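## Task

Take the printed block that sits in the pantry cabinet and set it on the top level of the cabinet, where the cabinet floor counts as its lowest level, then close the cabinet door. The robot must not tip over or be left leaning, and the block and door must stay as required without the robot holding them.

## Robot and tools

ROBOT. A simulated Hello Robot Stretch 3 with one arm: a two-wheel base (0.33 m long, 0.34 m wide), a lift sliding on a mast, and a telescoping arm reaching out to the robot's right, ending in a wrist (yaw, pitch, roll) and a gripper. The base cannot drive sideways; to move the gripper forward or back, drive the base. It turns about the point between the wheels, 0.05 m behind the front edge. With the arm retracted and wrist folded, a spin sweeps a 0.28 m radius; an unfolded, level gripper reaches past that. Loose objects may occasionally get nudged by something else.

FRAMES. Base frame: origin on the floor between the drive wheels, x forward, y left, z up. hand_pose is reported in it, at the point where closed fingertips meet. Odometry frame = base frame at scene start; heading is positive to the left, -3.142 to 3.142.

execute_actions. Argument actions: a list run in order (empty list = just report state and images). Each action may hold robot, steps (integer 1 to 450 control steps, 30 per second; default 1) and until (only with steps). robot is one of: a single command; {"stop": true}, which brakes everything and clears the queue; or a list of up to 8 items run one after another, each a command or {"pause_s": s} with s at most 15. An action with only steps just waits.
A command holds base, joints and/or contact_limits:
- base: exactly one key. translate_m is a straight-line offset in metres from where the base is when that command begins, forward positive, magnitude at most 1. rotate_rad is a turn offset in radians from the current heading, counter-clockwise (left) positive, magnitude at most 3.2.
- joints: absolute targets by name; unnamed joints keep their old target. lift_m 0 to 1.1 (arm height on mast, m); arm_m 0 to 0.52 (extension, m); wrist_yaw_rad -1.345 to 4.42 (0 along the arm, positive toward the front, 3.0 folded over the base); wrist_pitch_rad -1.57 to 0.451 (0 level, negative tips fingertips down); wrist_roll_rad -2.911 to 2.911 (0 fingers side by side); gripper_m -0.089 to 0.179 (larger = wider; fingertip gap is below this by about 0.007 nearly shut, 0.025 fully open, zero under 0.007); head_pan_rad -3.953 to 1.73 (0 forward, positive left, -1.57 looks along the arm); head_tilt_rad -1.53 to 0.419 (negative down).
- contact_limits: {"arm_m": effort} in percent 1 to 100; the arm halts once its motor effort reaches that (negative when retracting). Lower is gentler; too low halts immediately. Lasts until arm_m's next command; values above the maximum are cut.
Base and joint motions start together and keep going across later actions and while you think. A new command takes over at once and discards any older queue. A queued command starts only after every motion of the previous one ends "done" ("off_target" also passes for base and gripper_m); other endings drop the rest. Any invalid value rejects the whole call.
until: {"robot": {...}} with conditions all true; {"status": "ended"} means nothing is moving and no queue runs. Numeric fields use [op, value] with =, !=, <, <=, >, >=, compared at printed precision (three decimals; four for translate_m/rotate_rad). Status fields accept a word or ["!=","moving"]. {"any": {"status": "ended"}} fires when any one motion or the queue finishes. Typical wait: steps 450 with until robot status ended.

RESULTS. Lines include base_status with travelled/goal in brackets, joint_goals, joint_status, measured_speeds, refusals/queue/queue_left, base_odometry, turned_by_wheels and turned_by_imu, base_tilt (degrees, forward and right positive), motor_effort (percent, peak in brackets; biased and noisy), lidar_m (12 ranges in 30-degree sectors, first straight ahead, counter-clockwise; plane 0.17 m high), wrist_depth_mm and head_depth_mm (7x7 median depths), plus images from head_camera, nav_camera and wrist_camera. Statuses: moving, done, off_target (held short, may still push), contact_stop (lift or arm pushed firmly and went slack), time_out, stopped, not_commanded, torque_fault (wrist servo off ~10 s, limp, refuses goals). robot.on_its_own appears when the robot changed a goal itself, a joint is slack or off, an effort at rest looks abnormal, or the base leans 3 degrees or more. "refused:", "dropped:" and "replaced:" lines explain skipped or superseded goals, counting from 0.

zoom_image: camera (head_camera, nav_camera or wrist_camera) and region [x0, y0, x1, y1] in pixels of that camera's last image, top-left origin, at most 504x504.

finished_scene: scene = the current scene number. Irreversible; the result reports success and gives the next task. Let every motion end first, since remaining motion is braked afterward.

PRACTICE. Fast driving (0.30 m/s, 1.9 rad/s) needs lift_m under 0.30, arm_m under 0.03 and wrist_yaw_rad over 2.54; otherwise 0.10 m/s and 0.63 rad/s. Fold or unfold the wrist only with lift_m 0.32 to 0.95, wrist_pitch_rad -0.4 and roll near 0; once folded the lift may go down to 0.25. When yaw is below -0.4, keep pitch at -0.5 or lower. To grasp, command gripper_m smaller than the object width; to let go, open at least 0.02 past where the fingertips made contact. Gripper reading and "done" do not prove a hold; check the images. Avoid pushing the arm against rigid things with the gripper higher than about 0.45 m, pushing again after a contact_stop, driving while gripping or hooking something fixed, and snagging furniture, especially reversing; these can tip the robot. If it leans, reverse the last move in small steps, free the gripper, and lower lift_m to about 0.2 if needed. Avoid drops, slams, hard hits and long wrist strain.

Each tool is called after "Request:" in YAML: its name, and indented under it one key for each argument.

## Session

Request:
execute_actions:
  actions: []

Scene clock: 0.00 s.
robot.base_odometry: x=+0.000 y=+0.000 heading=+0.000 (m, m, rad; robot's odometry frame)
robot.turned_by_wheels: +0.000 (rad since the last result)
robot.turned_by_imu: +0.000 (rad since the last result)
robot.base_tilt: forward=-0.9 right=+0.8 (deg)
robot.lidar_m: 2.58 1.93 1.93 2.93 2.58 2.26 1.40 1.25 1.25 1.48 2.19 2.20
robot.head_depth_mm: 2115 2475 2469 2477 2456 2479 2325 / 2111 2706 2713 2740 2678 2721 2311 / 2133 2941 3010 2999 2984 2955 2302 / 1854 3197 3269 3308 3357 3188 2282 / 2146 3037 3115 3124 3172 3172 2272 / 2166 2811 2866 2886 2897 2941 2231 / 2175 2618 2637 2669 2694 2697 2255
robot.base_status: not_commanded
robot.joint_positions: lift_m=+0.413 arm_m=+0.000 wrist_yaw_rad=+3.097 wrist_pitch_rad=-0.367 wrist_roll_rad=-0.016 gripper_m=+0.037 head_pan_rad=-0.009 head_tilt_rad=+0.014
robot.joint_goals: lift_m=+0.413 arm_m=+0.000 wrist_yaw_rad=+3.097 wrist_pitch_rad=-0.367 wrist_roll_rad=-0.016 gripper_m=+0.037 head_pan_rad=-0.009 head_tilt_rad=+0.014
robot.joint_status: lift_m=not_commanded arm_m=not_commanded wrist_yaw_rad=not_commanded wrist_pitch_rad=not_commanded wrist_roll_rad=not_commanded gripper_m=not_commanded head_pan_rad=not_commanded head_tilt_rad=not_commanded
robot.measured_speeds: translate_m=+0.000 rotate_rad=+0.000 lift_m=+0.000 arm_m=+0.000 wrist_yaw_rad=+0.000 wrist_pitch_rad=+0.000 wrist_roll_rad=+0.000 head_pan_rad=+0.000 head_tilt_rad=+0.000
robot: refusals=0 queue=idle queue_left=0
robot.motor_effort: left_wheel=+0 right_wheel=+0 lift_m=+35 arm_m=+0 wrist_yaw_rad=+0 wrist_pitch_rad=+5 wrist_roll_rad=+0 gripper_m=+0 head_pan_rad=+0 head_tilt_rad=+2 (%)
robot.hand_pose: x=-0.0110 y=+0.0857 z=+0.4373 quat_wxyz=(+0.144, +0.692, +0.115, +0.698) (m; robot's base frame)
robot.wrist_depth_mm: - - - - - - - / - - - - - - - / - - - - - - - / - - - - - - - / 899 900 - 930 968 945 989 / 738 734 - 752 756 766 804 / 618 636 - 640 618 654 667
pictures: head_camera (sideways: a quarter turn clockwise sets it upright), nav_camera (sideways: a quarter turn counterclockwise sets it upright), wrist_camera
camera_calibration (this result's frames):
head_camera: T_world_to_cam=[[-0.0144862, -0.0308555, -0.999419, 1.32236], [-0.0206133, 0.999321, -0.0305537, 0.0454295], [0.999683, 0.0201587, -0.0151124, -0.0310488], [0, 0, 0, 1]] pos_world=[0.0511313, -0.00397069, 1.32251]
nav_camera: T_world_to_cam=[[0.0327947, -0.0493854, 0.998241, -1.25791], [0.0101881, -0.99871, -0.0497433, 0.111912], [0.99941, 0.0118015, -0.0322492, -0.00584433], [0, 0, 0, 1]] pos_world=[0.0459533, 0.0497147, 1.26107]
wrist_camera: T_world_to_cam=[[0.995707, -0.072579, 0.0574465, -0.0203077], [0.0163135, -0.473309, -0.880745, 0.46862], [0.0911136, 0.877901, -0.470093, 0.294843], [0, 0, 0, 1]] pos_world=[-0.0142885, -0.0385153, 0.552505]
Images, in order (width x height): head_camera 896x504, nav_camera 672x504, wrist_camera 644x364.

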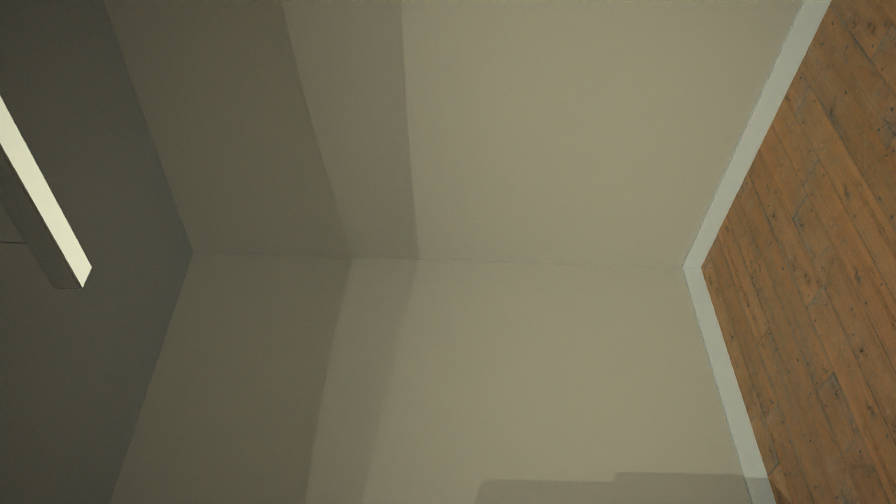

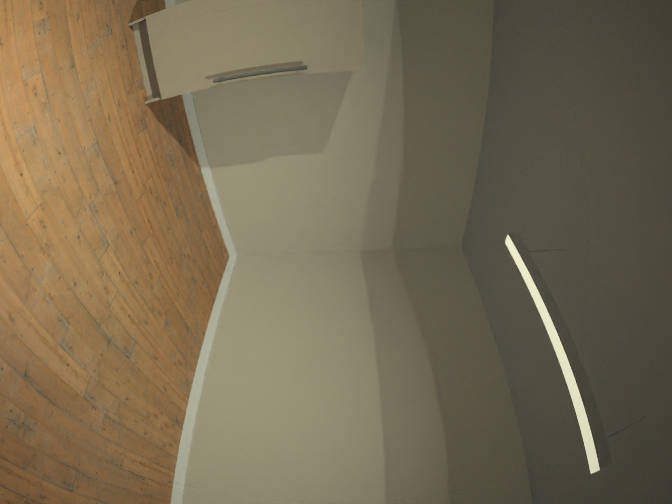

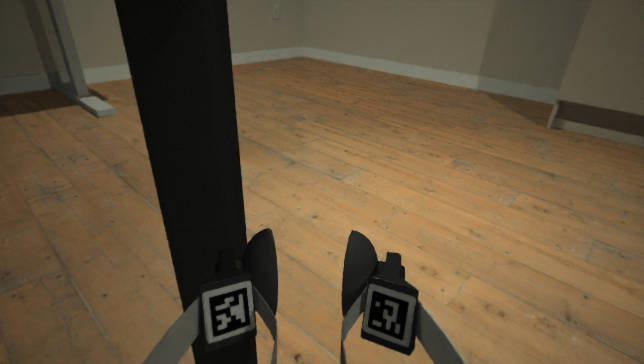

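Request:
execute_actions:
  actions:
    - {"robot":{"joints":{"head_pan_rad":0.75,"head_tilt_rad":-0.3,"lift_m":0.28}},"steps":200,"until":{"robot":{"status":"ended"}}}

Scene clock: 4.40 s.
robot.base_odometry: x=+0.000 y=+0.000 heading=+0.000 (m, m, rad; robot's odometry frame)
robot.turned_by_wheels: +0.000 (rad since the last result)
robot.turned_by_imu: +0.000 (rad since the last result)
robot.base_tilt: forward=-0.8 right=+0.8 (deg)
robot.lidar_m: 2.59 1.93 1.93 2.94 2.58 2.27 1.39 1.25 1.25 1.47 2.20 2.20
robot.head_depth_mm: 2190 2327 2465 2656 2668 1956 1546 / 2204 2282 2457 2664 2502 1966 1538 / 2222 1807 1892 2007 2154 1945 1549 / 2224 1819 1903 2021 2174 1940 1535 / 2240 2307 1942 2077 2285 1937 1534 / 2256 2382 2538 2704 2613 1935 1531 / 2248 2415 2549 2711 2571 1931 1529
robot.base_status: not_commanded
robot.joint_positions: lift_m=+0.280 arm_m=+0.000 wrist_yaw_rad=+3.097 wrist_pitch_rad=-0.367 wrist_roll_rad=-0.016 gripper_m=+0.037 head_pan_rad=+0.743 head_tilt_rad=-0.296
robot.joint_goals: lift_m=+0.280 arm_m=+0.000 wrist_yaw_rad=+3.097 wrist_pitch_rad=-0.367 wrist_roll_rad=-0.016 gripper_m=+0.037 head_pan_rad=+0.750 head_tilt_rad=-0.300
robot.joint_status: lift_m=done arm_m=not_commanded wrist_yaw_rad=not_commanded wrist_pitch_rad=not_commanded wrist_roll_rad=not_commanded gripper_m=not_commanded head_pan_rad=done head_tilt_rad=done
robot.measured_speeds: translate_m=+0.000 rotate_rad=+0.000 lift_m=+0.000 arm_m=+0.000 wrist_yaw_rad=+0.000 wrist_pitch_rad=+0.000 wrist_roll_rad=+0.000 head_pan_rad=+0.000 head_tilt_rad=+0.000
robot: refusals=0 queue=done queue_left=0
robot.motor_effort: left_wheel=+1(0) right_wheel=+0(0) lift_m=+29(36) arm_m=+0(1) wrist_yaw_rad=+1(1) wrist_pitch_rad=+5(6) wrist_roll_rad=+0(0) gripper_m=+0(0) head_pan_rad=+4(44) head_tilt_rad=-2(25) (%)
robot.hand_pose: x=-0.0110 y=+0.0857 z=+0.3045 quat_wxyz=(+0.144, +0.692, +0.115, +0.698) (m; robot's base frame)
robot.wrist_depth_mm: - - - - - - - / - - - - - - - / - - - - - - - / 853 867 887 904 898 938 957 / 664 671 - 693 707 724 728 / 546 552 - 569 584 585 597 / 469 485 - 500 467 492 498
pictures: head_camera (sideways: a quarter turn clockwise sets it upright), nav_camera (sideways: a quarter turn counterclockwise sets it upright), wrist_camera
camera_calibration (this result's frames):
head_camera: T_world_to_cam=[[-0.213368, -0.237988, -0.947542, 1.25564], [-0.703218, 0.710689, -0.0201477, 0.0360357], [0.678203, 0.662029, -0.318996, 0.366467], [0, 0, 0, 1]] pos_world=[0.0447155, 0.0306043, 1.3074]
nav_camera: T_world_to_cam=[[0.280602, 0.191009, 0.940626, -1.18402], [0.677524, -0.733577, -0.0531506, 0.112257], [0.67987, 0.652211, -0.335257, 0.390512], [0, 0, 0, 1]] pos_world=[-0.00931669, 0.0538101, 1.25061]
wrist_camera: T_world_to_cam=[[0.995707, -0.0725692, 0.0574516, -0.0126849], [0.0163064, -0.473465, -0.880661, 0.351682], [0.0911102, 0.877818, -0.47025, 0.232513], [0, 0, 0, 1]] pos_world=[-0.0142885, -0.0385151, 0.41978]
Images, in order (width x height): head_camera 896x504, nav_camera 672x504, wrist_camera 644x364.

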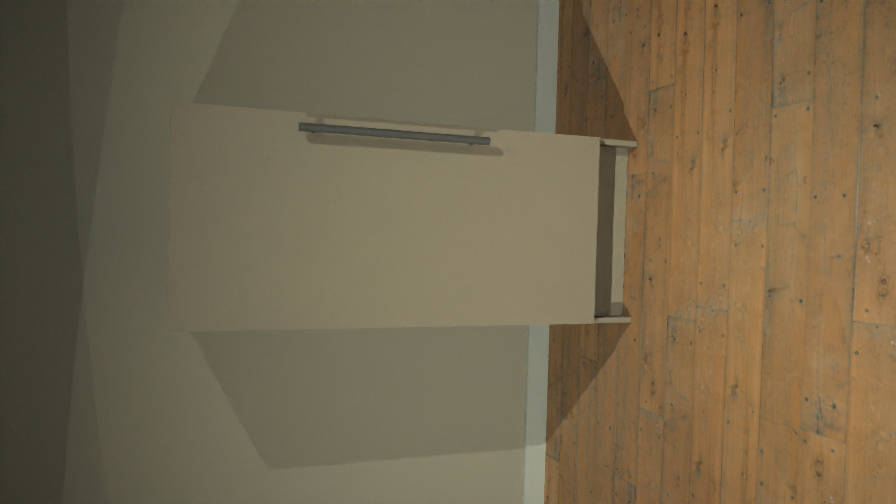

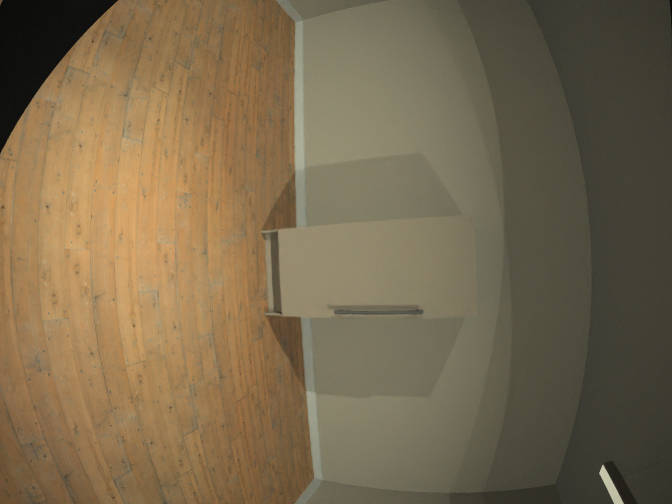

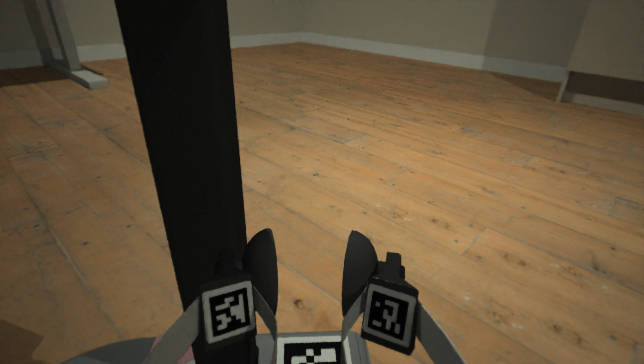

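Request:
execute_actions:
  actions:
    - {"robot":[{"base":{"rotate_rad":0.507},"joints":{"head_pan_rad":-1.57,"head_tilt_rad":-0.5}},{"base":{"translate_m":1.0}},{"base":{"translate_m":0.224}},{"base":{"rotate_rad":1.823}},{"joints":{"lift_m":0.69,"wrist_pitch_rad":-0.4}},{"joints":{"wrist_yaw_rad":0,"gripper_m":0.12}},{"joints":{"wrist_pitch_rad":0,"arm_m":0.3}}],"steps":450,"until":{"robot":{"status":"ended"}}}
    - {"steps":300,"until":{"robot":{"status":"ended"}}}

Scene clock: 42.90 s.
robot.base_odometry: x=+1.070 y=+0.594 heading=+2.330 (m, m, rad; robot's odometry frame)
robot.turned_by_wheels: +2.330 (rad since the last result)
robot.turned_by_imu: +2.318 (rad since the last result)
robot.base_tilt: forward=-0.8 right=+0.8 (deg)
robot.lidar_m: 2.88 2.54 2.55 2.44 2.51 1.97 1.89 1.95 1.40 0.75 0.77 1.86
robot.head_depth_mm: 1133 1232 1353 1513 1691 1637 - / 1129 1229 1365 1516 1674 - 1328 / 1121 1220 1367 1517 1641 - 1326 / 612 668 727 805 905 1059 1268 / 613 671 738 824 925 1060 1266 / 615 672 740 824 929 1068 1263 / 617 676 742 830 935 1071 1263
robot.base_status: done (rotate_rad +1.8232 of +1.8230)
robot.joint_positions: lift_m=+0.690 arm_m=+0.299 wrist_yaw_rad=+0.022 wrist_pitch_rad=-0.022 wrist_roll_rad=-0.016 gripper_m=+0.120 head_pan_rad=-1.563 head_tilt_rad=-0.494
robot.joint_goals: lift_m=+0.690 arm_m=+0.300 wrist_yaw_rad=+0.000 wrist_pitch_rad=+0.000 wrist_roll_rad=-0.016 gripper_m=+0.120 head_pan_rad=-1.570 head_tilt_rad=-0.500
robot.joint_status: lift_m=done arm_m=done wrist_yaw_rad=done wrist_pitch_rad=done wrist_roll_rad=not_commanded gripper_m=done head_pan_rad=done head_tilt_rad=done
robot.measured_speeds: translate_m=+0.000 rotate_rad=+0.000 lift_m=+0.000 arm_m=+0.000 wrist_yaw_rad=+0.000 wrist_pitch_rad=+0.000 wrist_roll_rad=+0.000 head_pan_rad=+0.000 head_tilt_rad=+0.000
robot: refusals=0 queue=done queue_left=0
robot.on_its_own: wrist_yaw_rad is at rest, and its effort (-21) is outside its rest range (-12 to +12)
robot.motor_effort: left_wheel=+5(8) right_wheel=-8(12) lift_m=+41(45) arm_m=+6(6) wrist_yaw_rad=-21(20) wrist_pitch_rad=+9(9) wrist_roll_rad=+0(0) gripper_m=-5(81) head_pan_rad=-4(45) head_tilt_rad=-2(22) (%)
robot.hand_pose: x=-0.0157 y=-0.7000 z=+0.7989 quat_wxyz=(+0.713, +0.016, -0.701, +0.000) (m; robot's base frame)
robot.wrist_depth_mm: 183 182 186 757 758 779 783 / 188 188 190 788 782 803 808 / 192 192 195 784 815 808 825 / 196 196 198 823 835 844 836 / 201 201 204 832 831 840 866 / 206 - 209 872 872 882 869 / - 213 213 875 894 - 906
pictures: head_camera (sideways: a quarter turn clockwise sets it upright), nav_camera (sideways: a quarter turn counterclockwise sets it upright), wrist_camera
camera_calibration (this result's frames):
head_camera: T_world_to_cam=[[-0.0347417, 0.498214, -0.866358, 1.14862], [0.998767, 0.048064, -0.0124114, 0.0155775], [0.0354571, -0.865721, -0.499269, 0.604978], [0, 0, 0, 1]] pos_world=[0.00289598, -0.0492651, 1.29736]
nav_camera: T_world_to_cam=[[-0.0452123, -0.514857, 0.856083, -1.07173], [-0.998612, 0.000102527, -0.0526779, 0.121852], [0.0270338, -0.857276, -0.514146, 0.62728], [0, 0, 0, 1]] pos_world=[0.0562697, -0.0140484, 1.24642]
wrist_camera: T_world_to_cam=[[-0.998733, 0.0232603, 0.0446181, -0.0474018], [-0.0407712, 0.145563, -0.988509, 0.933715], [-0.0294878, -0.989076, -0.14443, -0.413928], [0, 0, 0, 1]] pos_world=[-0.0214789, -0.544218, 0.865316]
Images, in order (width x height): head_camera 896x504, nav_camera 672x504, wrist_camera 644x364.

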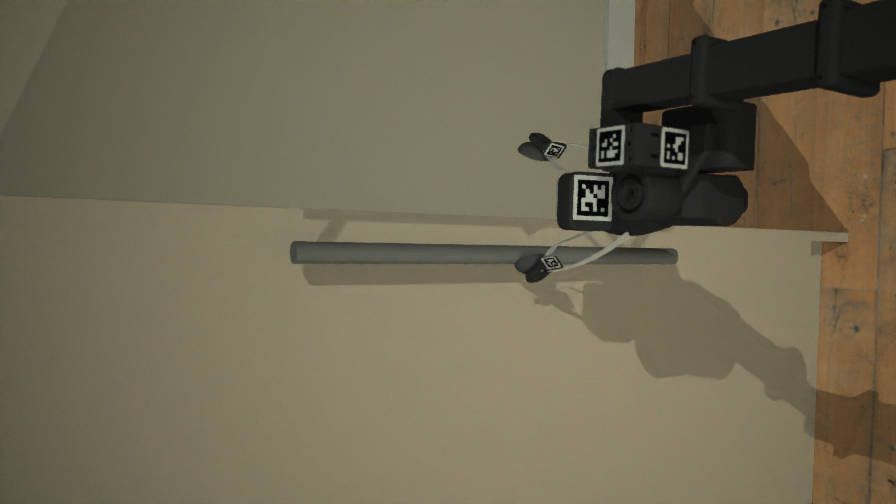

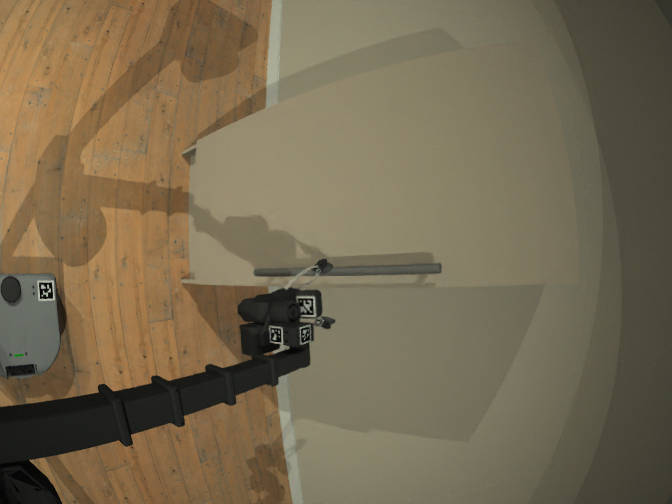

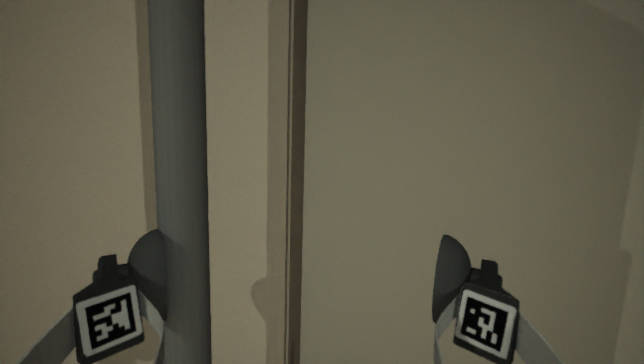

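Request:
execute_actions:
  actions:
    - {"robot":[{"joints":{"arm_m":0.0}},{"base":{"rotate_rad":1.0}},{"base":{"translate_m":0.2}},{"base":{"rotate_rad":-1.0}},{"base":{"translate_m":-0.053},"joints":{"arm_m":0.4}}],"steps":450,"until":{"robot":{"status":"ended"}}}

Scene clock: 69.23 s.
robot.base_odometry: x=+0.910 y=+0.518 heading=+2.330 (m, m, rad; robot's odometry frame)
robot.turned_by_wheels: +0.000 (rad since the last result)
robot.turned_by_imu: -0.002 (rad since the last result)
robot.base_tilt: forward=-0.8 right=+0.8 (deg)
robot.lidar_m: 2.44 2.91 2.37 2.27 2.34 2.04 1.95 2.01 1.57 0.91 0.94 2.09
robot.head_depth_mm: 1279 1394 1533 1701 1851 1605 - / 1271 1397 1540 1716 1855 1512 1326 / 756 834 923 1034 - 1498 1319 / 758 831 914 1015 1145 1310 1323 / 761 832 914 1019 1153 1315 1322 / 763 835 918 1020 1154 1321 1326 / 766 839 921 1026 1160 1331 1320
robot.base_status: done (translate_m -0.0530 of -0.0530)
robot.joint_positions: lift_m=+0.690 arm_m=+0.369 wrist_yaw_rad=+0.001 wrist_pitch_rad=-0.021 wrist_roll_rad=-0.016 gripper_m=+0.120 head_pan_rad=-1.563 head_tilt_rad=-0.494
robot.joint_goals: lift_m=+0.690 arm_m=+0.400 wrist_yaw_rad=+0.000 wrist_pitch_rad=+0.000 wrist_roll_rad=-0.016 gripper_m=+0.120 head_pan_rad=-1.570 head_tilt_rad=-0.500
robot.joint_status: lift_m=done arm_m=moving wrist_yaw_rad=done wrist_pitch_rad=done wrist_roll_rad=not_commanded gripper_m=done head_pan_rad=done head_tilt_rad=done
robot.measured_speeds: translate_m=+0.000 rotate_rad=+0.000 lift_m=+0.000 arm_m=+0.094 wrist_yaw_rad=+0.000 wrist_pitch_rad=+0.000 wrist_roll_rad=+0.000 head_pan_rad=+0.000 head_tilt_rad=+0.000
robot: refusals=0 queue=running queue_left=0
robot.motor_effort: left_wheel=+2(7) right_wheel=-2(8) lift_m=+40(41) arm_m=+2(5) wrist_yaw_rad=+0(21) wrist_pitch_rad=+8(8) wrist_roll_rad=+0(0) gripper_m=+0(5) head_pan_rad=-4(3) head_tilt_rad=-3(3) (%)
robot.hand_pose: x=-0.0212 y=-0.7699 z=+0.7989 quat_wxyz=(+0.713, +0.008, -0.701, -0.007) (m; robot's base frame)
robot.wrist_depth_mm: 268 271 275 280 867 879 896 / 275 278 282 286 889 919 916 / 280 284 288 291 920 922 933 / 286 288 297 299 941 963 969 / 293 297 301 307 954 976 992 / 302 - 308 314 962 - - / 307 - 319 322 983 - -
pictures: head_camera (sideways: a quarter turn clockwise sets it upright), nav_camera (sideways: a quarter turn counterclockwise sets it upright), wrist_camera
camera_calibration (this result's frames):
head_camera: T_world_to_cam=[[-0.0347418, 0.498214, -0.866358, 1.14862], [0.998767, 0.0480641, -0.0124114, 0.0155775], [0.0354572, -0.865721, -0.499269, 0.604978], [0, 0, 0, 1]] pos_world=[0.00289599, -0.0492651, 1.29736]
nav_camera: T_world_to_cam=[[-0.0452122, -0.514857, 0.856083, -1.07173], [-0.998612, 0.000102408, -0.0526779, 0.121852], [0.0270339, -0.857276, -0.514146, 0.62728], [0, 0, 0, 1]] pos_world=[0.0562697, -0.0140484, 1.24642]
wrist_camera: T_world_to_cam=[[-0.998003, 0.0447209, 0.0446087, -0.0347179], [-0.0376338, 0.14621, -0.988537, 0.944304], [-0.0507305, -0.988242, -0.144235, -0.483189], [0, 0, 0, 1]] pos_world=[-0.0236232, -0.614022, 0.865336]
Images, in order (width x height): head_camera 896x504, nav_camera 672x504, wrist_camera 644x364.

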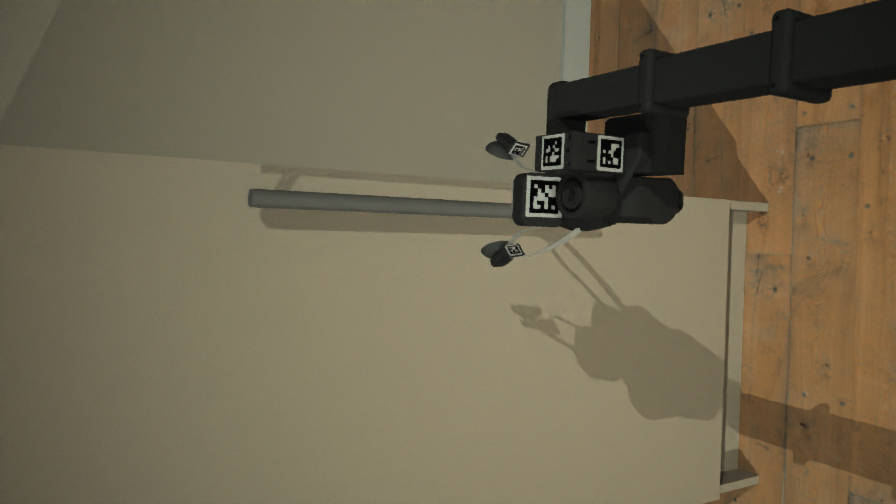

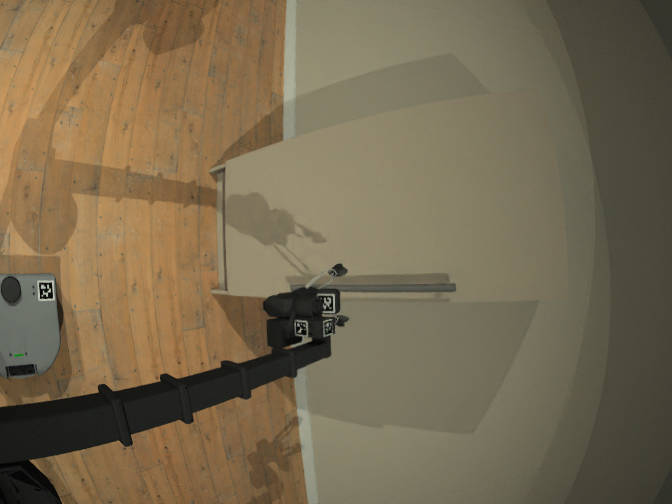

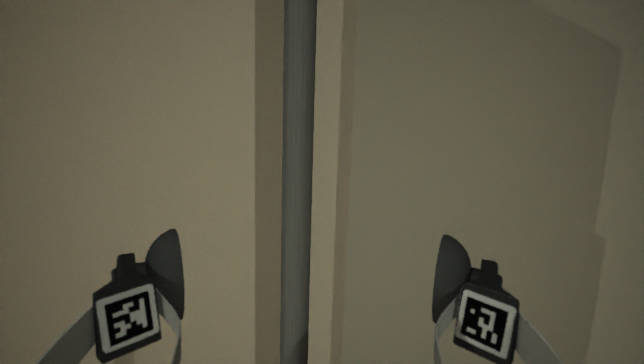

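Request:
execute_actions:
  actions:
    - {"robot":[{"joints":{"arm_m":0.49}},{"joints":{"gripper_m":-0.03}},{"joints":{"arm_m":0.475,"gripper_m":-0.05}},{"joints":{"arm_m":0.22},"base":{"translate_m":0.07}},{"joints":{"arm_m":0.08},"base":{"translate_m":0.17}},{"joints":{"gripper_m":0.12}},{"joints":{"arm_m":0.0,"wrist_yaw_rad":0}},{"base":{"translate_m":-0.2},"joints":{"gripper_m":0,"head_tilt_rad":-0.4}}],"steps":450,"until":{"robot":{"status":"ended"}}}
    - {"steps":200,"until":{"robot":{"status":"ended"}}}

Scene clock: 94.33 s.
robot.base_odometry: x=+0.883 y=+0.547 heading=+2.330 (m, m, rad; robot's odometry frame)
robot.turned_by_wheels: +0.000 (rad since the last result)
robot.turned_by_imu: -0.024 (rad since the last result)
robot.base_tilt: forward=-0.9 right=+0.8 (deg)
robot.lidar_m: 2.78 2.40 2.38 2.27 2.33 2.10 1.99 2.05 1.58 0.91 0.94 2.04
robot.head_depth_mm: 1284 1391 1507 1637 1806 1725 1408 / 1271 1385 1498 1642 1794 1715 1399 / 766 815 875 964 1078 1564 1370 / 767 815 884 970 1061 1187 1335 / 765 818 883 969 1068 1184 1333 / 767 818 889 972 1066 1185 1326 / 769 818 887 967 1070 1188 1322
robot.base_status: done (translate_m -0.2000 of -0.2000)
robot.joint_positions: lift_m=+0.690 arm_m=+0.000 wrist_yaw_rad=+0.001 wrist_pitch_rad=-0.020 wrist_roll_rad=-0.016 gripper_m=+0.000 head_pan_rad=-1.563 head_tilt_rad=-0.409
robot.joint_goals: lift_m=+0.690 arm_m=+0.000 wrist_yaw_rad=+0.000 wrist_pitch_rad=+0.000 wrist_roll_rad=-0.016 gripper_m=+0.000 head_pan_rad=-1.570 head_tilt_rad=-0.400
robot.joint_status: lift_m=done arm_m=done wrist_yaw_rad=done wrist_pitch_rad=done wrist_roll_rad=not_commanded gripper_m=done head_pan_rad=done head_tilt_rad=done
robot.measured_speeds: translate_m=+0.000 rotate_rad=+0.000 lift_m=+0.000 arm_m=+0.000 wrist_yaw_rad=+0.000 wrist_pitch_rad=+0.000 wrist_roll_rad=+0.000 head_pan_rad=+0.000 head_tilt_rad=+0.000
robot: refusals=0 queue=done queue_left=0
robot.motor_effort: left_wheel=+1(25) right_wheel=+0(53) lift_m=+40(40) arm_m=-3(10) wrist_yaw_rad=-1(84) wrist_pitch_rad=+9(10) wrist_roll_rad=+0(0) gripper_m=-3(100) head_pan_rad=-4(4) head_tilt_rad=+5(16) (%)
robot.hand_pose: x=-0.0211 y=-0.4010 z=+0.7992 quat_wxyz=(+0.713, +0.008, -0.701, -0.007) (m; robot's base frame)
robot.wrist_depth_mm: 588 605 623 629 - - - / 624 627 638 646 - - - / 632 643 658 656 - - - / 645 644 668 685 - - - / 668 669 681 686 - - - / 675 680 693 - - - - / 710 708 721 738 - - -
pictures: head_camera (sideways: a quarter turn clockwise sets it upright), nav_camera (sideways: a quarter turn counterclockwise sets it upright), wrist_camera
camera_calibration (this result's frames):
head_camera: T_world_to_cam=[[-0.0341654, 0.422567, -0.905687, 1.19992], [0.998777, 0.0468457, -0.0158201, 0.0200168], [0.0357425, -0.90512, -0.423651, 0.506581], [0, 0, 0, 1]] pos_world=[0.00289686, -0.0494674, 1.30168]
nav_camera: T_world_to_cam=[[-0.0457827, -0.440026, 0.896817, -1.12486], [-0.998578, -0.00440154, -0.0531372, 0.122456], [0.0273291, -0.897974, -0.439199, 0.529757], [0, 0, 0, 1]] pos_world=[0.0563047, -0.0187188, 1.24797]
wrist_camera: T_world_to_cam=[[-0.99802, 0.0444014, 0.0445552, -0.0512198], [-0.0376884, 0.145007, -0.988713, 0.890331], [-0.050361, -0.988434, -0.143046, -0.11959], [0, 0, 0, 1]] pos_world=[-0.0235859, -0.245037, 0.865456]
Images, in order (width x height): head_camera 896x504, nav_camera 672x504, wrist_camera 644x364.

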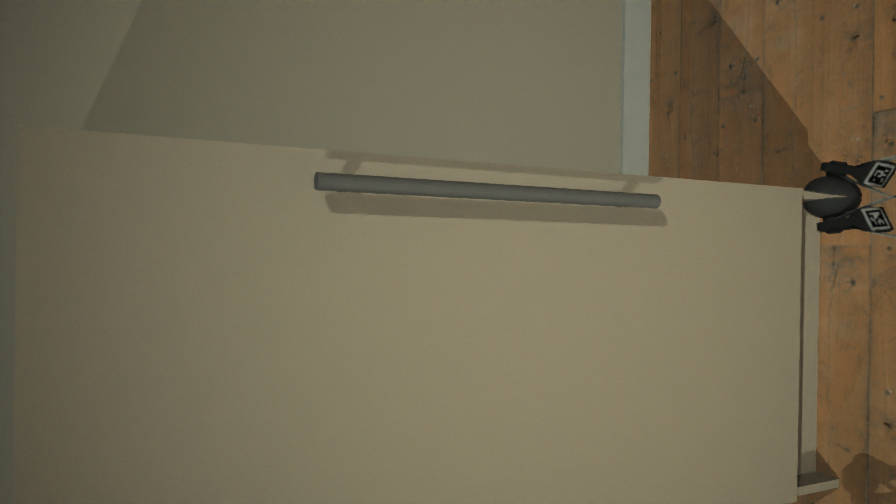

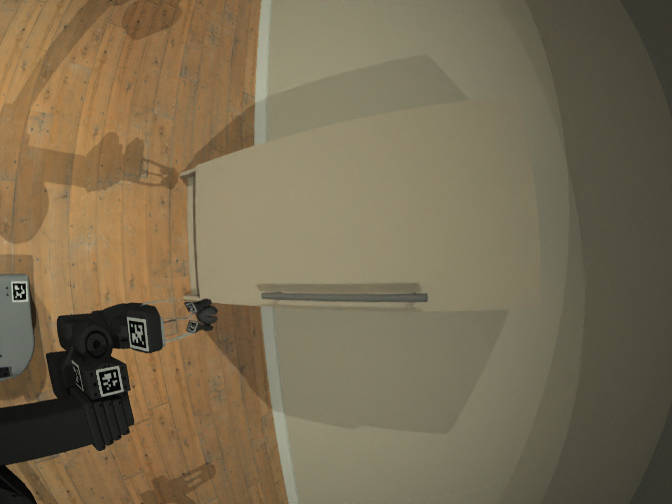

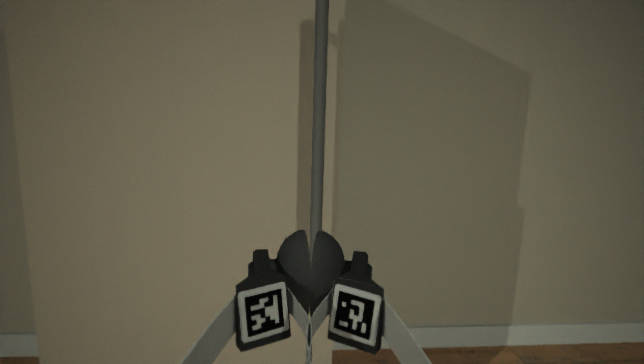

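Closed again; retry, checking midway.

Request:
execute_actions:
  actions:
    - {"robot":[{"joints":{"arm_m":0.49,"gripper_m":0.12},"base":{"translate_m":-0.02}},{"joints":{"gripper_m":-0.03}},{"joints":{"arm_m":0.475,"gripper_m":-0.05}},{"joints":{"arm_m":0.22},"base":{"translate_m":0.07}},{"joints":{"arm_m":0.08},"base":{"translate_m":0.17}}],"steps":450,"until":{"robot":{"status":"ended"}}}
    - {"steps":200,"until":{"robot":{"status":"ended"}}}

Scene clock: 113.00 s.
robot.base_odometry: x=+0.731 y=+0.707 heading=+2.329 (m, m, rad; robot's odometry frame)
robot.turned_by_wheels: -0.001 (rad since the last result)
robot.turned_by_imu: -0.061 (rad since the last result)
robot.base_tilt: forward=-0.9 right=+0.8 (deg)
robot.lidar_m: 2.56 2.18 2.44 2.29 2.32 2.39 2.21 2.24 1.60 0.47 0.75 1.92
robot.head_depth_mm: 373 831 942 1633 1839 1722 1408 / 387 412 439 474 528 1189 1340 / 422 451 483 509 536 579 642 / 463 497 537 585 640 710 806 / 512 555 604 666 740 833 956 / 573 629 693 777 878 1009 1213 / 652 722 813 943 1733 1660 1392
robot.base_status: done (translate_m +0.1700 of +0.1700)
robot.joint_positions: lift_m=+0.690 arm_m=+0.080 wrist_yaw_rad=+0.048 wrist_pitch_rad=-0.025 wrist_roll_rad=-0.016 gripper_m=-0.032 head_pan_rad=-1.563 head_tilt_rad=-0.408
robot.joint_goals: lift_m=+0.690 arm_m=+0.080 wrist_yaw_rad=+0.105 wrist_pitch_rad=+0.000 wrist_roll_rad=-0.016 gripper_m=-0.032 head_pan_rad=-1.570 head_tilt_rad=-0.400
robot.joint_status: lift_m=done arm_m=done wrist_yaw_rad=done wrist_pitch_rad=done wrist_roll_rad=not_commanded gripper_m=done head_pan_rad=done head_tilt_rad=done
robot.measured_speeds: translate_m=+0.000 rotate_rad=+0.000 lift_m=+0.000 arm_m=+0.000 wrist_yaw_rad=+0.000 wrist_pitch_rad=+0.000 wrist_roll_rad=+0.000 head_pan_rad=+0.000 head_tilt_rad=+0.000
robot: refusals=0 queue=done queue_left=0
robot.on_its_own: wrist_yaw_rad is held at +0.105, not at your +0.000, by its stall guard, which is still easing; gripper_m is held at -0.032, not at your -0.050, by its stall guard, which is not easing now; right_wheel is at rest, and its effort (+20) is outside its rest range (-18 to +18)
robot.motor_effort: left_wheel=-8(32) right_wheel=+20(53) lift_m=+41(41) arm_m=+0(11) wrist_yaw_rad=+53(80) wrist_pitch_rad=+10(10) wrist_roll_rad=+0(0) gripper_m=-24(98) head_pan_rad=-3(4) head_tilt_rad=+4(4) (%)
robot.hand_pose: x=-0.0091 y=-0.4802 z=+0.7981 quat_wxyz=(+0.713, +0.026, -0.701, +0.008) (m; robot's base frame)
robot.wrist_depth_mm: - 367 251 125 151 136 - / - 380 255 127 153 144 - / - 396 262 130 155 - - / - 415 267 133 159 - - / - 432 276 135 160 - - / - 451 309 137 154 - - / - 472 292 142 167 - -
pictures: head_camera (sideways: a quarter turn clockwise sets it upright), nav_camera (sideways: a quarter turn counterclockwise sets it upright), wrist_camera
camera_calibration (this result's frames):
head_camera: T_world_to_cam=[[-0.0341611, 0.421994, -0.905955, 1.20027], [0.998777, 0.0468359, -0.015845, 0.0200492], [0.0357447, -0.905388, -0.423078, 0.505835], [0, 0, 0, 1]] pos_world=[0.00289687, -0.0494675, 1.30171]
nav_camera: T_world_to_cam=[[-0.0457869, -0.439459, 0.897095, -1.12522], [-0.998577, -0.00443538, -0.0531392, 0.122458], [0.0273314, -0.898252, -0.438631, 0.529018], [0, 0, 0, 1]] pos_world=[0.056305, -0.0187529, 1.24798]
wrist_camera: T_world_to_cam=[[-0.999002, -0.00299027, 0.0445551, -0.0583698], [-0.0445087, 0.147463, -0.988066, 0.901742], [-0.00361564, -0.989063, -0.147449, -0.193757], [0, 0, 0, 1]] pos_world=[-0.0188768, -0.324786, 0.865012]
Images, in order (width x height): head_camera 896x504, nav_camera 672x504, wrist_camera 644x364.

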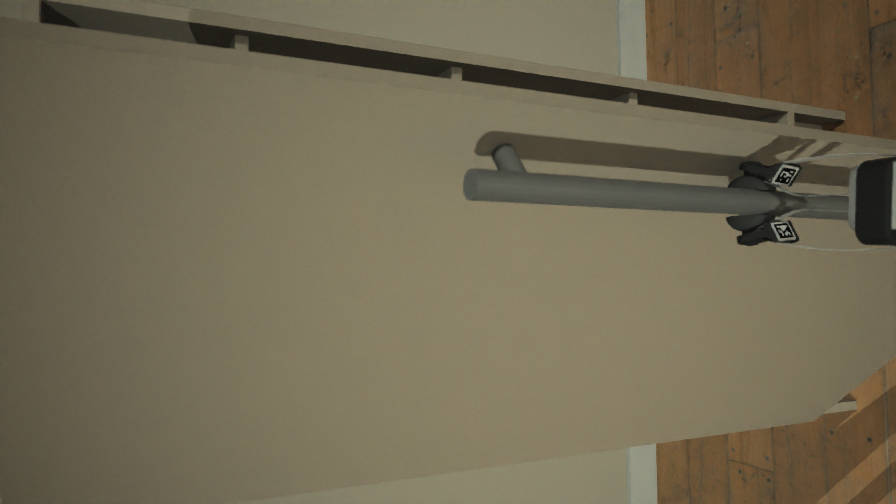

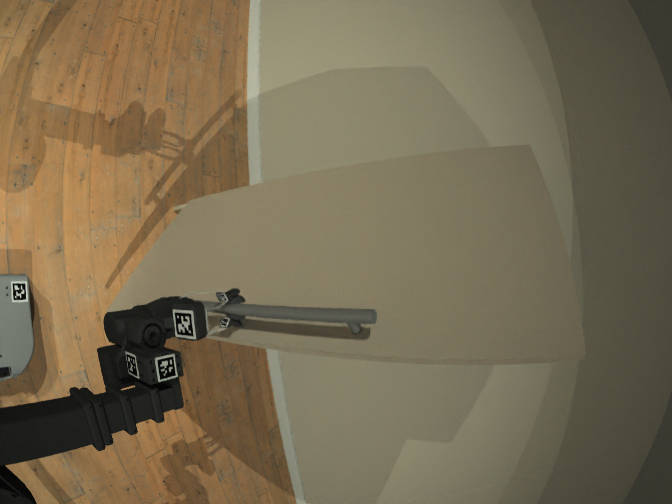

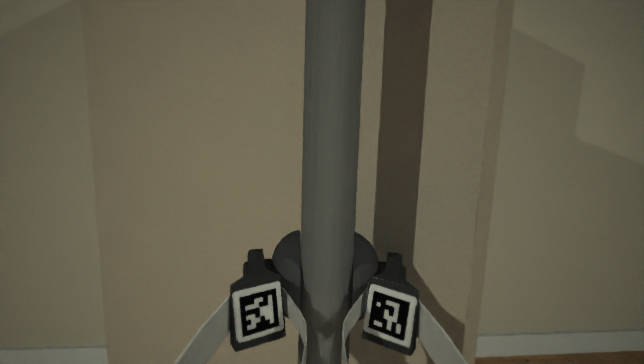

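Request:
execute_actions:
  actions:
    - {"robot":{"base":{"translate_m":0.2},"joints":{"arm_m":0.0}},"steps":450,"until":{"robot":{"status":"ended"}}}

Scene clock: 119.33 s.
robot.base_odometry: x=+0.594 y=+0.852 heading=+2.330 (m, m, rad; robot's odometry frame)
robot.turned_by_wheels: +0.000 (rad since the last result)
robot.turned_by_imu: -0.111 (rad since the last result)
robot.base_tilt: forward=-0.9 right=+0.8 (deg)
robot.lidar_m: 2.38 2.01 2.58 2.31 2.32 2.70 2.40 2.40 0.40 0.39 0.80 1.74
robot.head_depth_mm: 307 323 340 370 420 1624 1411 / 340 360 381 406 428 465 519 / 381 405 433 466 485 510 519 / 434 466 502 546 597 661 748 / 504 547 598 661 739 835 966 / 601 663 741 838 974 1593 1358 / 1197 1296 1406 1539 1678 1711 1396
robot.base_status: done (translate_m +0.2000 of +0.2000)
robot.joint_positions: lift_m=+0.690 arm_m=+0.000 wrist_yaw_rad=-0.031 wrist_pitch_rad=-0.026 wrist_roll_rad=-0.016 gripper_m=-0.032 head_pan_rad=-1.563 head_tilt_rad=-0.408
robot.joint_goals: lift_m=+0.690 arm_m=+0.000 wrist_yaw_rad=-0.027 wrist_pitch_rad=+0.000 wrist_roll_rad=-0.016 gripper_m=-0.032 head_pan_rad=-1.570 head_tilt_rad=-0.400
robot.joint_status: lift_m=done arm_m=done wrist_yaw_rad=done wrist_pitch_rad=done wrist_roll_rad=not_commanded gripper_m=done head_pan_rad=done head_tilt_rad=done
robot.measured_speeds: translate_m=+0.000 rotate_rad=+0.000 lift_m=+0.000 arm_m=+0.000 wrist_yaw_rad=+0.000 wrist_pitch_rad=+0.000 wrist_roll_rad=+0.000 head_pan_rad=+0.000 head_tilt_rad=+0.000
robot: refusals=0 queue=done queue_left=0
robot.on_its_own: wrist_yaw_rad is held at -0.027, not at your +0.000, by its stall guard, which is not easing now; gripper_m is held at -0.032, not at your -0.050, by its stall guard, which is not easing now
robot.motor_effort: left_wheel=+0(5) right_wheel=+5(18) lift_m=+41(41) arm_m=+3(3) wrist_yaw_rad=+4(48) wrist_pitch_rad=+10(10) wrist_roll_rad=+0(0) gripper_m=-19(24) head_pan_rad=-4(4) head_tilt_rad=+4(5) (%)
robot.hand_pose: x=-0.0295 y=-0.4000 z=+0.7977 quat_wxyz=(+0.713, -0.001, -0.701, -0.021) (m; robot's base frame)
robot.wrist_depth_mm: - 468 266 124 146 131 - / - 491 275 126 147 - - / - 507 283 129 150 - - / - 533 290 132 152 - - / - 559 298 134 153 - - / - 594 355 137 150 - - / - 635 321 143 149 - -
pictures: head_camera (sideways: a quarter turn clockwise sets it upright), nav_camera (sideways: a quarter turn counterclockwise sets it upright), wrist_camera
camera_calibration (this result's frames):
head_camera: T_world_to_cam=[[-0.0341612, 0.421994, -0.905955, 1.20027], [0.998777, 0.046836, -0.015845, 0.0200492], [0.0357448, -0.905388, -0.423078, 0.505835], [0, 0, 0, 1]] pos_world=[0.00289688, -0.0494675, 1.30171]
nav_camera: T_world_to_cam=[[-0.0457868, -0.439459, 0.897095, -1.12522], [-0.998577, -0.00443552, -0.0531392, 0.122458], [0.0273315, -0.898252, -0.43863, 0.529017], [0, 0, 0, 1]] pos_world=[0.056305, -0.0187529, 1.24798]
wrist_camera: T_world_to_cam=[[-0.996061, 0.0766097, 0.0446585, -0.0466401], [-0.032602, 0.151968, -0.987848, 0.89063], [-0.0824654, -0.985412, -0.148872, -0.114333], [0, 0, 0, 1]] pos_world=[-0.0268486, -0.244439, 0.864868]
Images, in order (width x height): head_camera 896x504, nav_camera 672x504, wrist_camera 644x364.

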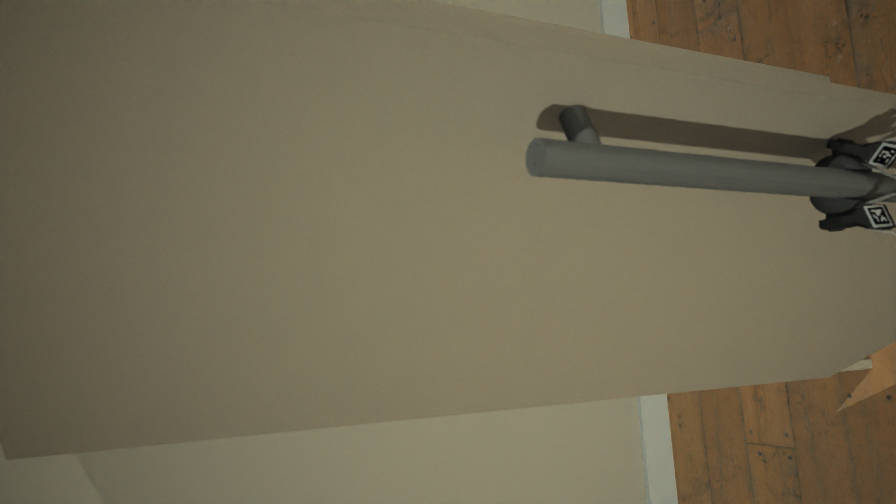

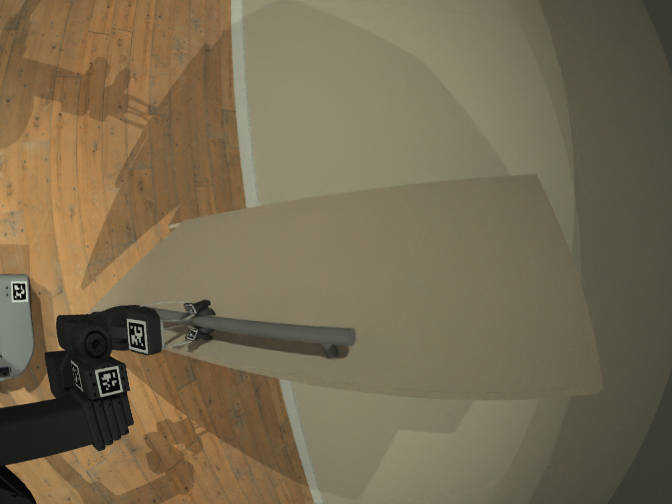

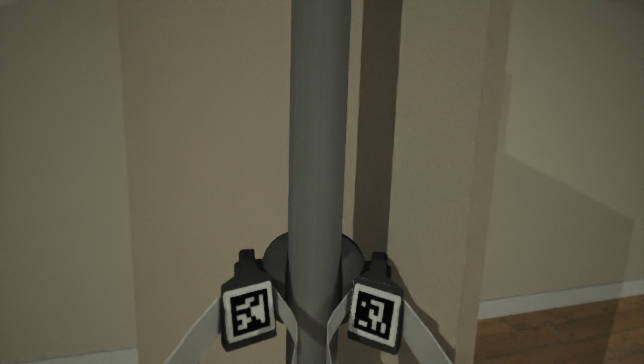

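Request:
execute_actions:
  actions:
    - {"robot":[{"joints":{"gripper_m":0.12}},{"joints":{"lift_m":0.35,"wrist_yaw_rad":0}},{"base":{"rotate_rad":0.2}},{"base":{"translate_m":-0.3},"joints":{"gripper_m":0}}],"steps":450,"until":{"robot":{"status":"ended"}}}

Scene clock: 135.17 s.
robot.base_odometry: x=+0.839 y=+0.680 heading=+2.530 (m, m, rad; robot's odometry frame)
robot.turned_by_wheels: +0.200 (rad since the last result)
robot.turned_by_imu: +0.198 (rad since the last result)
robot.base_tilt: forward=-0.8 right=+0.8 (deg)
robot.lidar_m: 2.35 2.31 2.40 2.30 2.37 2.19 2.09 2.14 1.53 0.45 0.68 2.05
robot.head_depth_mm: 834 896 1438 1585 1744 1725 1411 / 1117 1094 1193 1040 1206 1408 1352 / 362 388 423 468 517 1362 1323 / 398 427 460 494 512 569 641 / 446 482 528 582 647 727 839 / 508 556 617 690 786 904 1081 / 589 658 744 851 997 1604 1390
robot.base_status: done (translate_m -0.3000 of -0.3000)
robot.joint_positions: lift_m=+0.350 arm_m=+0.000 wrist_yaw_rad=+0.002 wrist_pitch_rad=-0.022 wrist_roll_rad=-0.016 gripper_m=+0.000 head_pan_rad=-1.563 head_tilt_rad=-0.408
robot.joint_goals: lift_m=+0.350 arm_m=+0.000 wrist_yaw_rad=+0.000 wrist_pitch_rad=+0.000 wrist_roll_rad=-0.016 gripper_m=+0.000 head_pan_rad=-1.570 head_tilt_rad=-0.400
robot.joint_status: lift_m=done arm_m=done wrist_yaw_rad=done wrist_pitch_rad=done wrist_roll_rad=not_commanded gripper_m=done head_pan_rad=done head_tilt_rad=done
robot.measured_speeds: translate_m=+0.000 rotate_rad=+0.000 lift_m=+0.000 arm_m=+0.000 wrist_yaw_rad=+0.000 wrist_pitch_rad=+0.000 wrist_roll_rad=+0.000 head_pan_rad=+0.000 head_tilt_rad=+0.000
robot: refusals=0 queue=done queue_left=0
robot.motor_effort: left_wheel=+0(7) right_wheel=+2(9) lift_m=+29(41) arm_m=+3(4) wrist_yaw_rad=-2(20) wrist_pitch_rad=+9(11) wrist_roll_rad=+0(0) gripper_m=-2(82) head_pan_rad=-4(3) head_tilt_rad=+4(4) (%)
robot.hand_pose: x=-0.0209 y=-0.4003 z=+0.4593 quat_wxyz=(+0.713, +0.009, -0.701, -0.007) (m; robot's base frame)
robot.wrist_depth_mm: - 364 206 203 927 - - / - 376 226 208 - - - / - 391 252 680 - - - / - 410 260 - - - - / - 424 268 - - - - / - 442 292 - - - - / 852 458 294 771 904 897 913
pictures: head_camera (sideways: a quarter turn clockwise sets it upright), nav_camera (sideways: a quarter turn counterclockwise sets it upright), wrist_camera
camera_calibration (this result's frames):
head_camera: T_world_to_cam=[[-0.0341609, 0.421994, -0.905955, 1.20027], [0.998777, 0.0468354, -0.015845, 0.0200492], [0.0357443, -0.905388, -0.423078, 0.505835], [0, 0, 0, 1]] pos_world=[0.00289685, -0.0494675, 1.30171]
nav_camera: T_world_to_cam=[[-0.0457871, -0.439458, 0.897095, -1.12522], [-0.998577, -0.00443493, -0.0531392, 0.122458], [0.027331, -0.898252, -0.43863, 0.529017], [0, 0, 0, 1]] pos_world=[0.056305, -0.0187529, 1.24798]
wrist_camera: T_world_to_cam=[[-0.998059, 0.0436101, 0.0444481, -0.0361863], [-0.0376311, 0.146297, -0.988525, 0.554564], [-0.0496123, -0.988279, -0.144372, -0.166806], [0, 0, 0, 1]] pos_world=[-0.0235229, -0.244404, 0.525727]
Images, in order (width x height): head_camera 896x504, nav_camera 672x504, wrist_camera 644x364.

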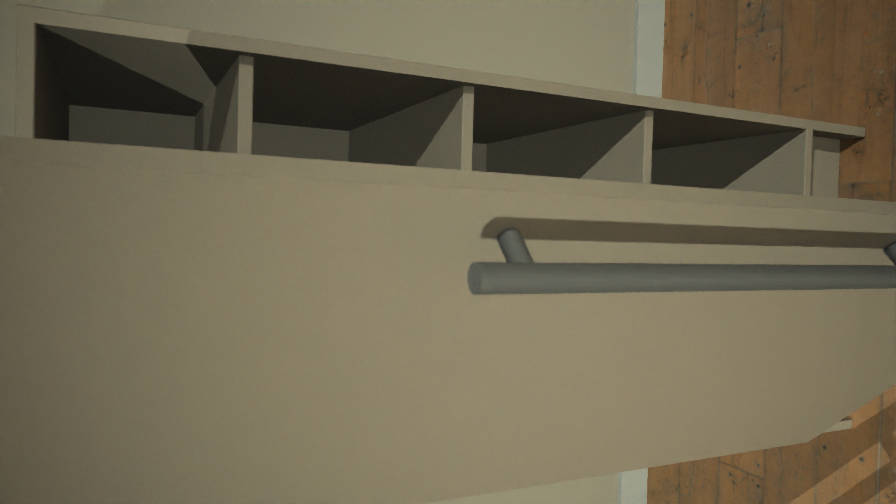

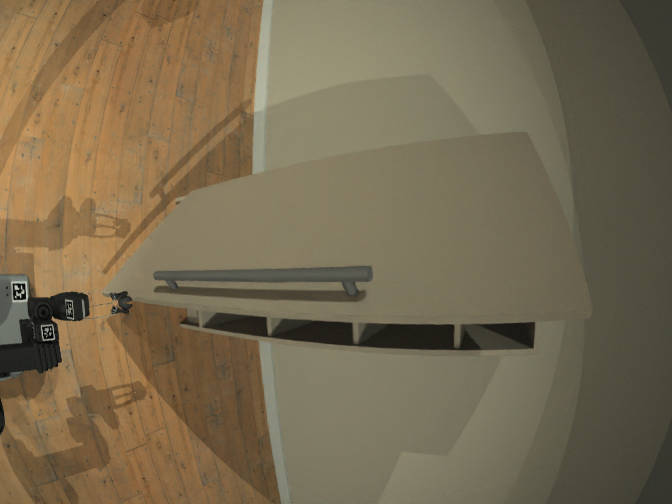

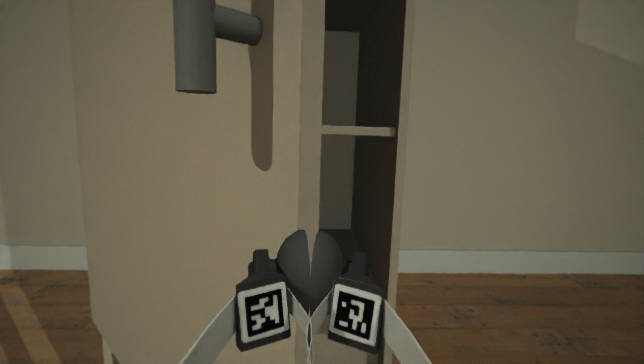

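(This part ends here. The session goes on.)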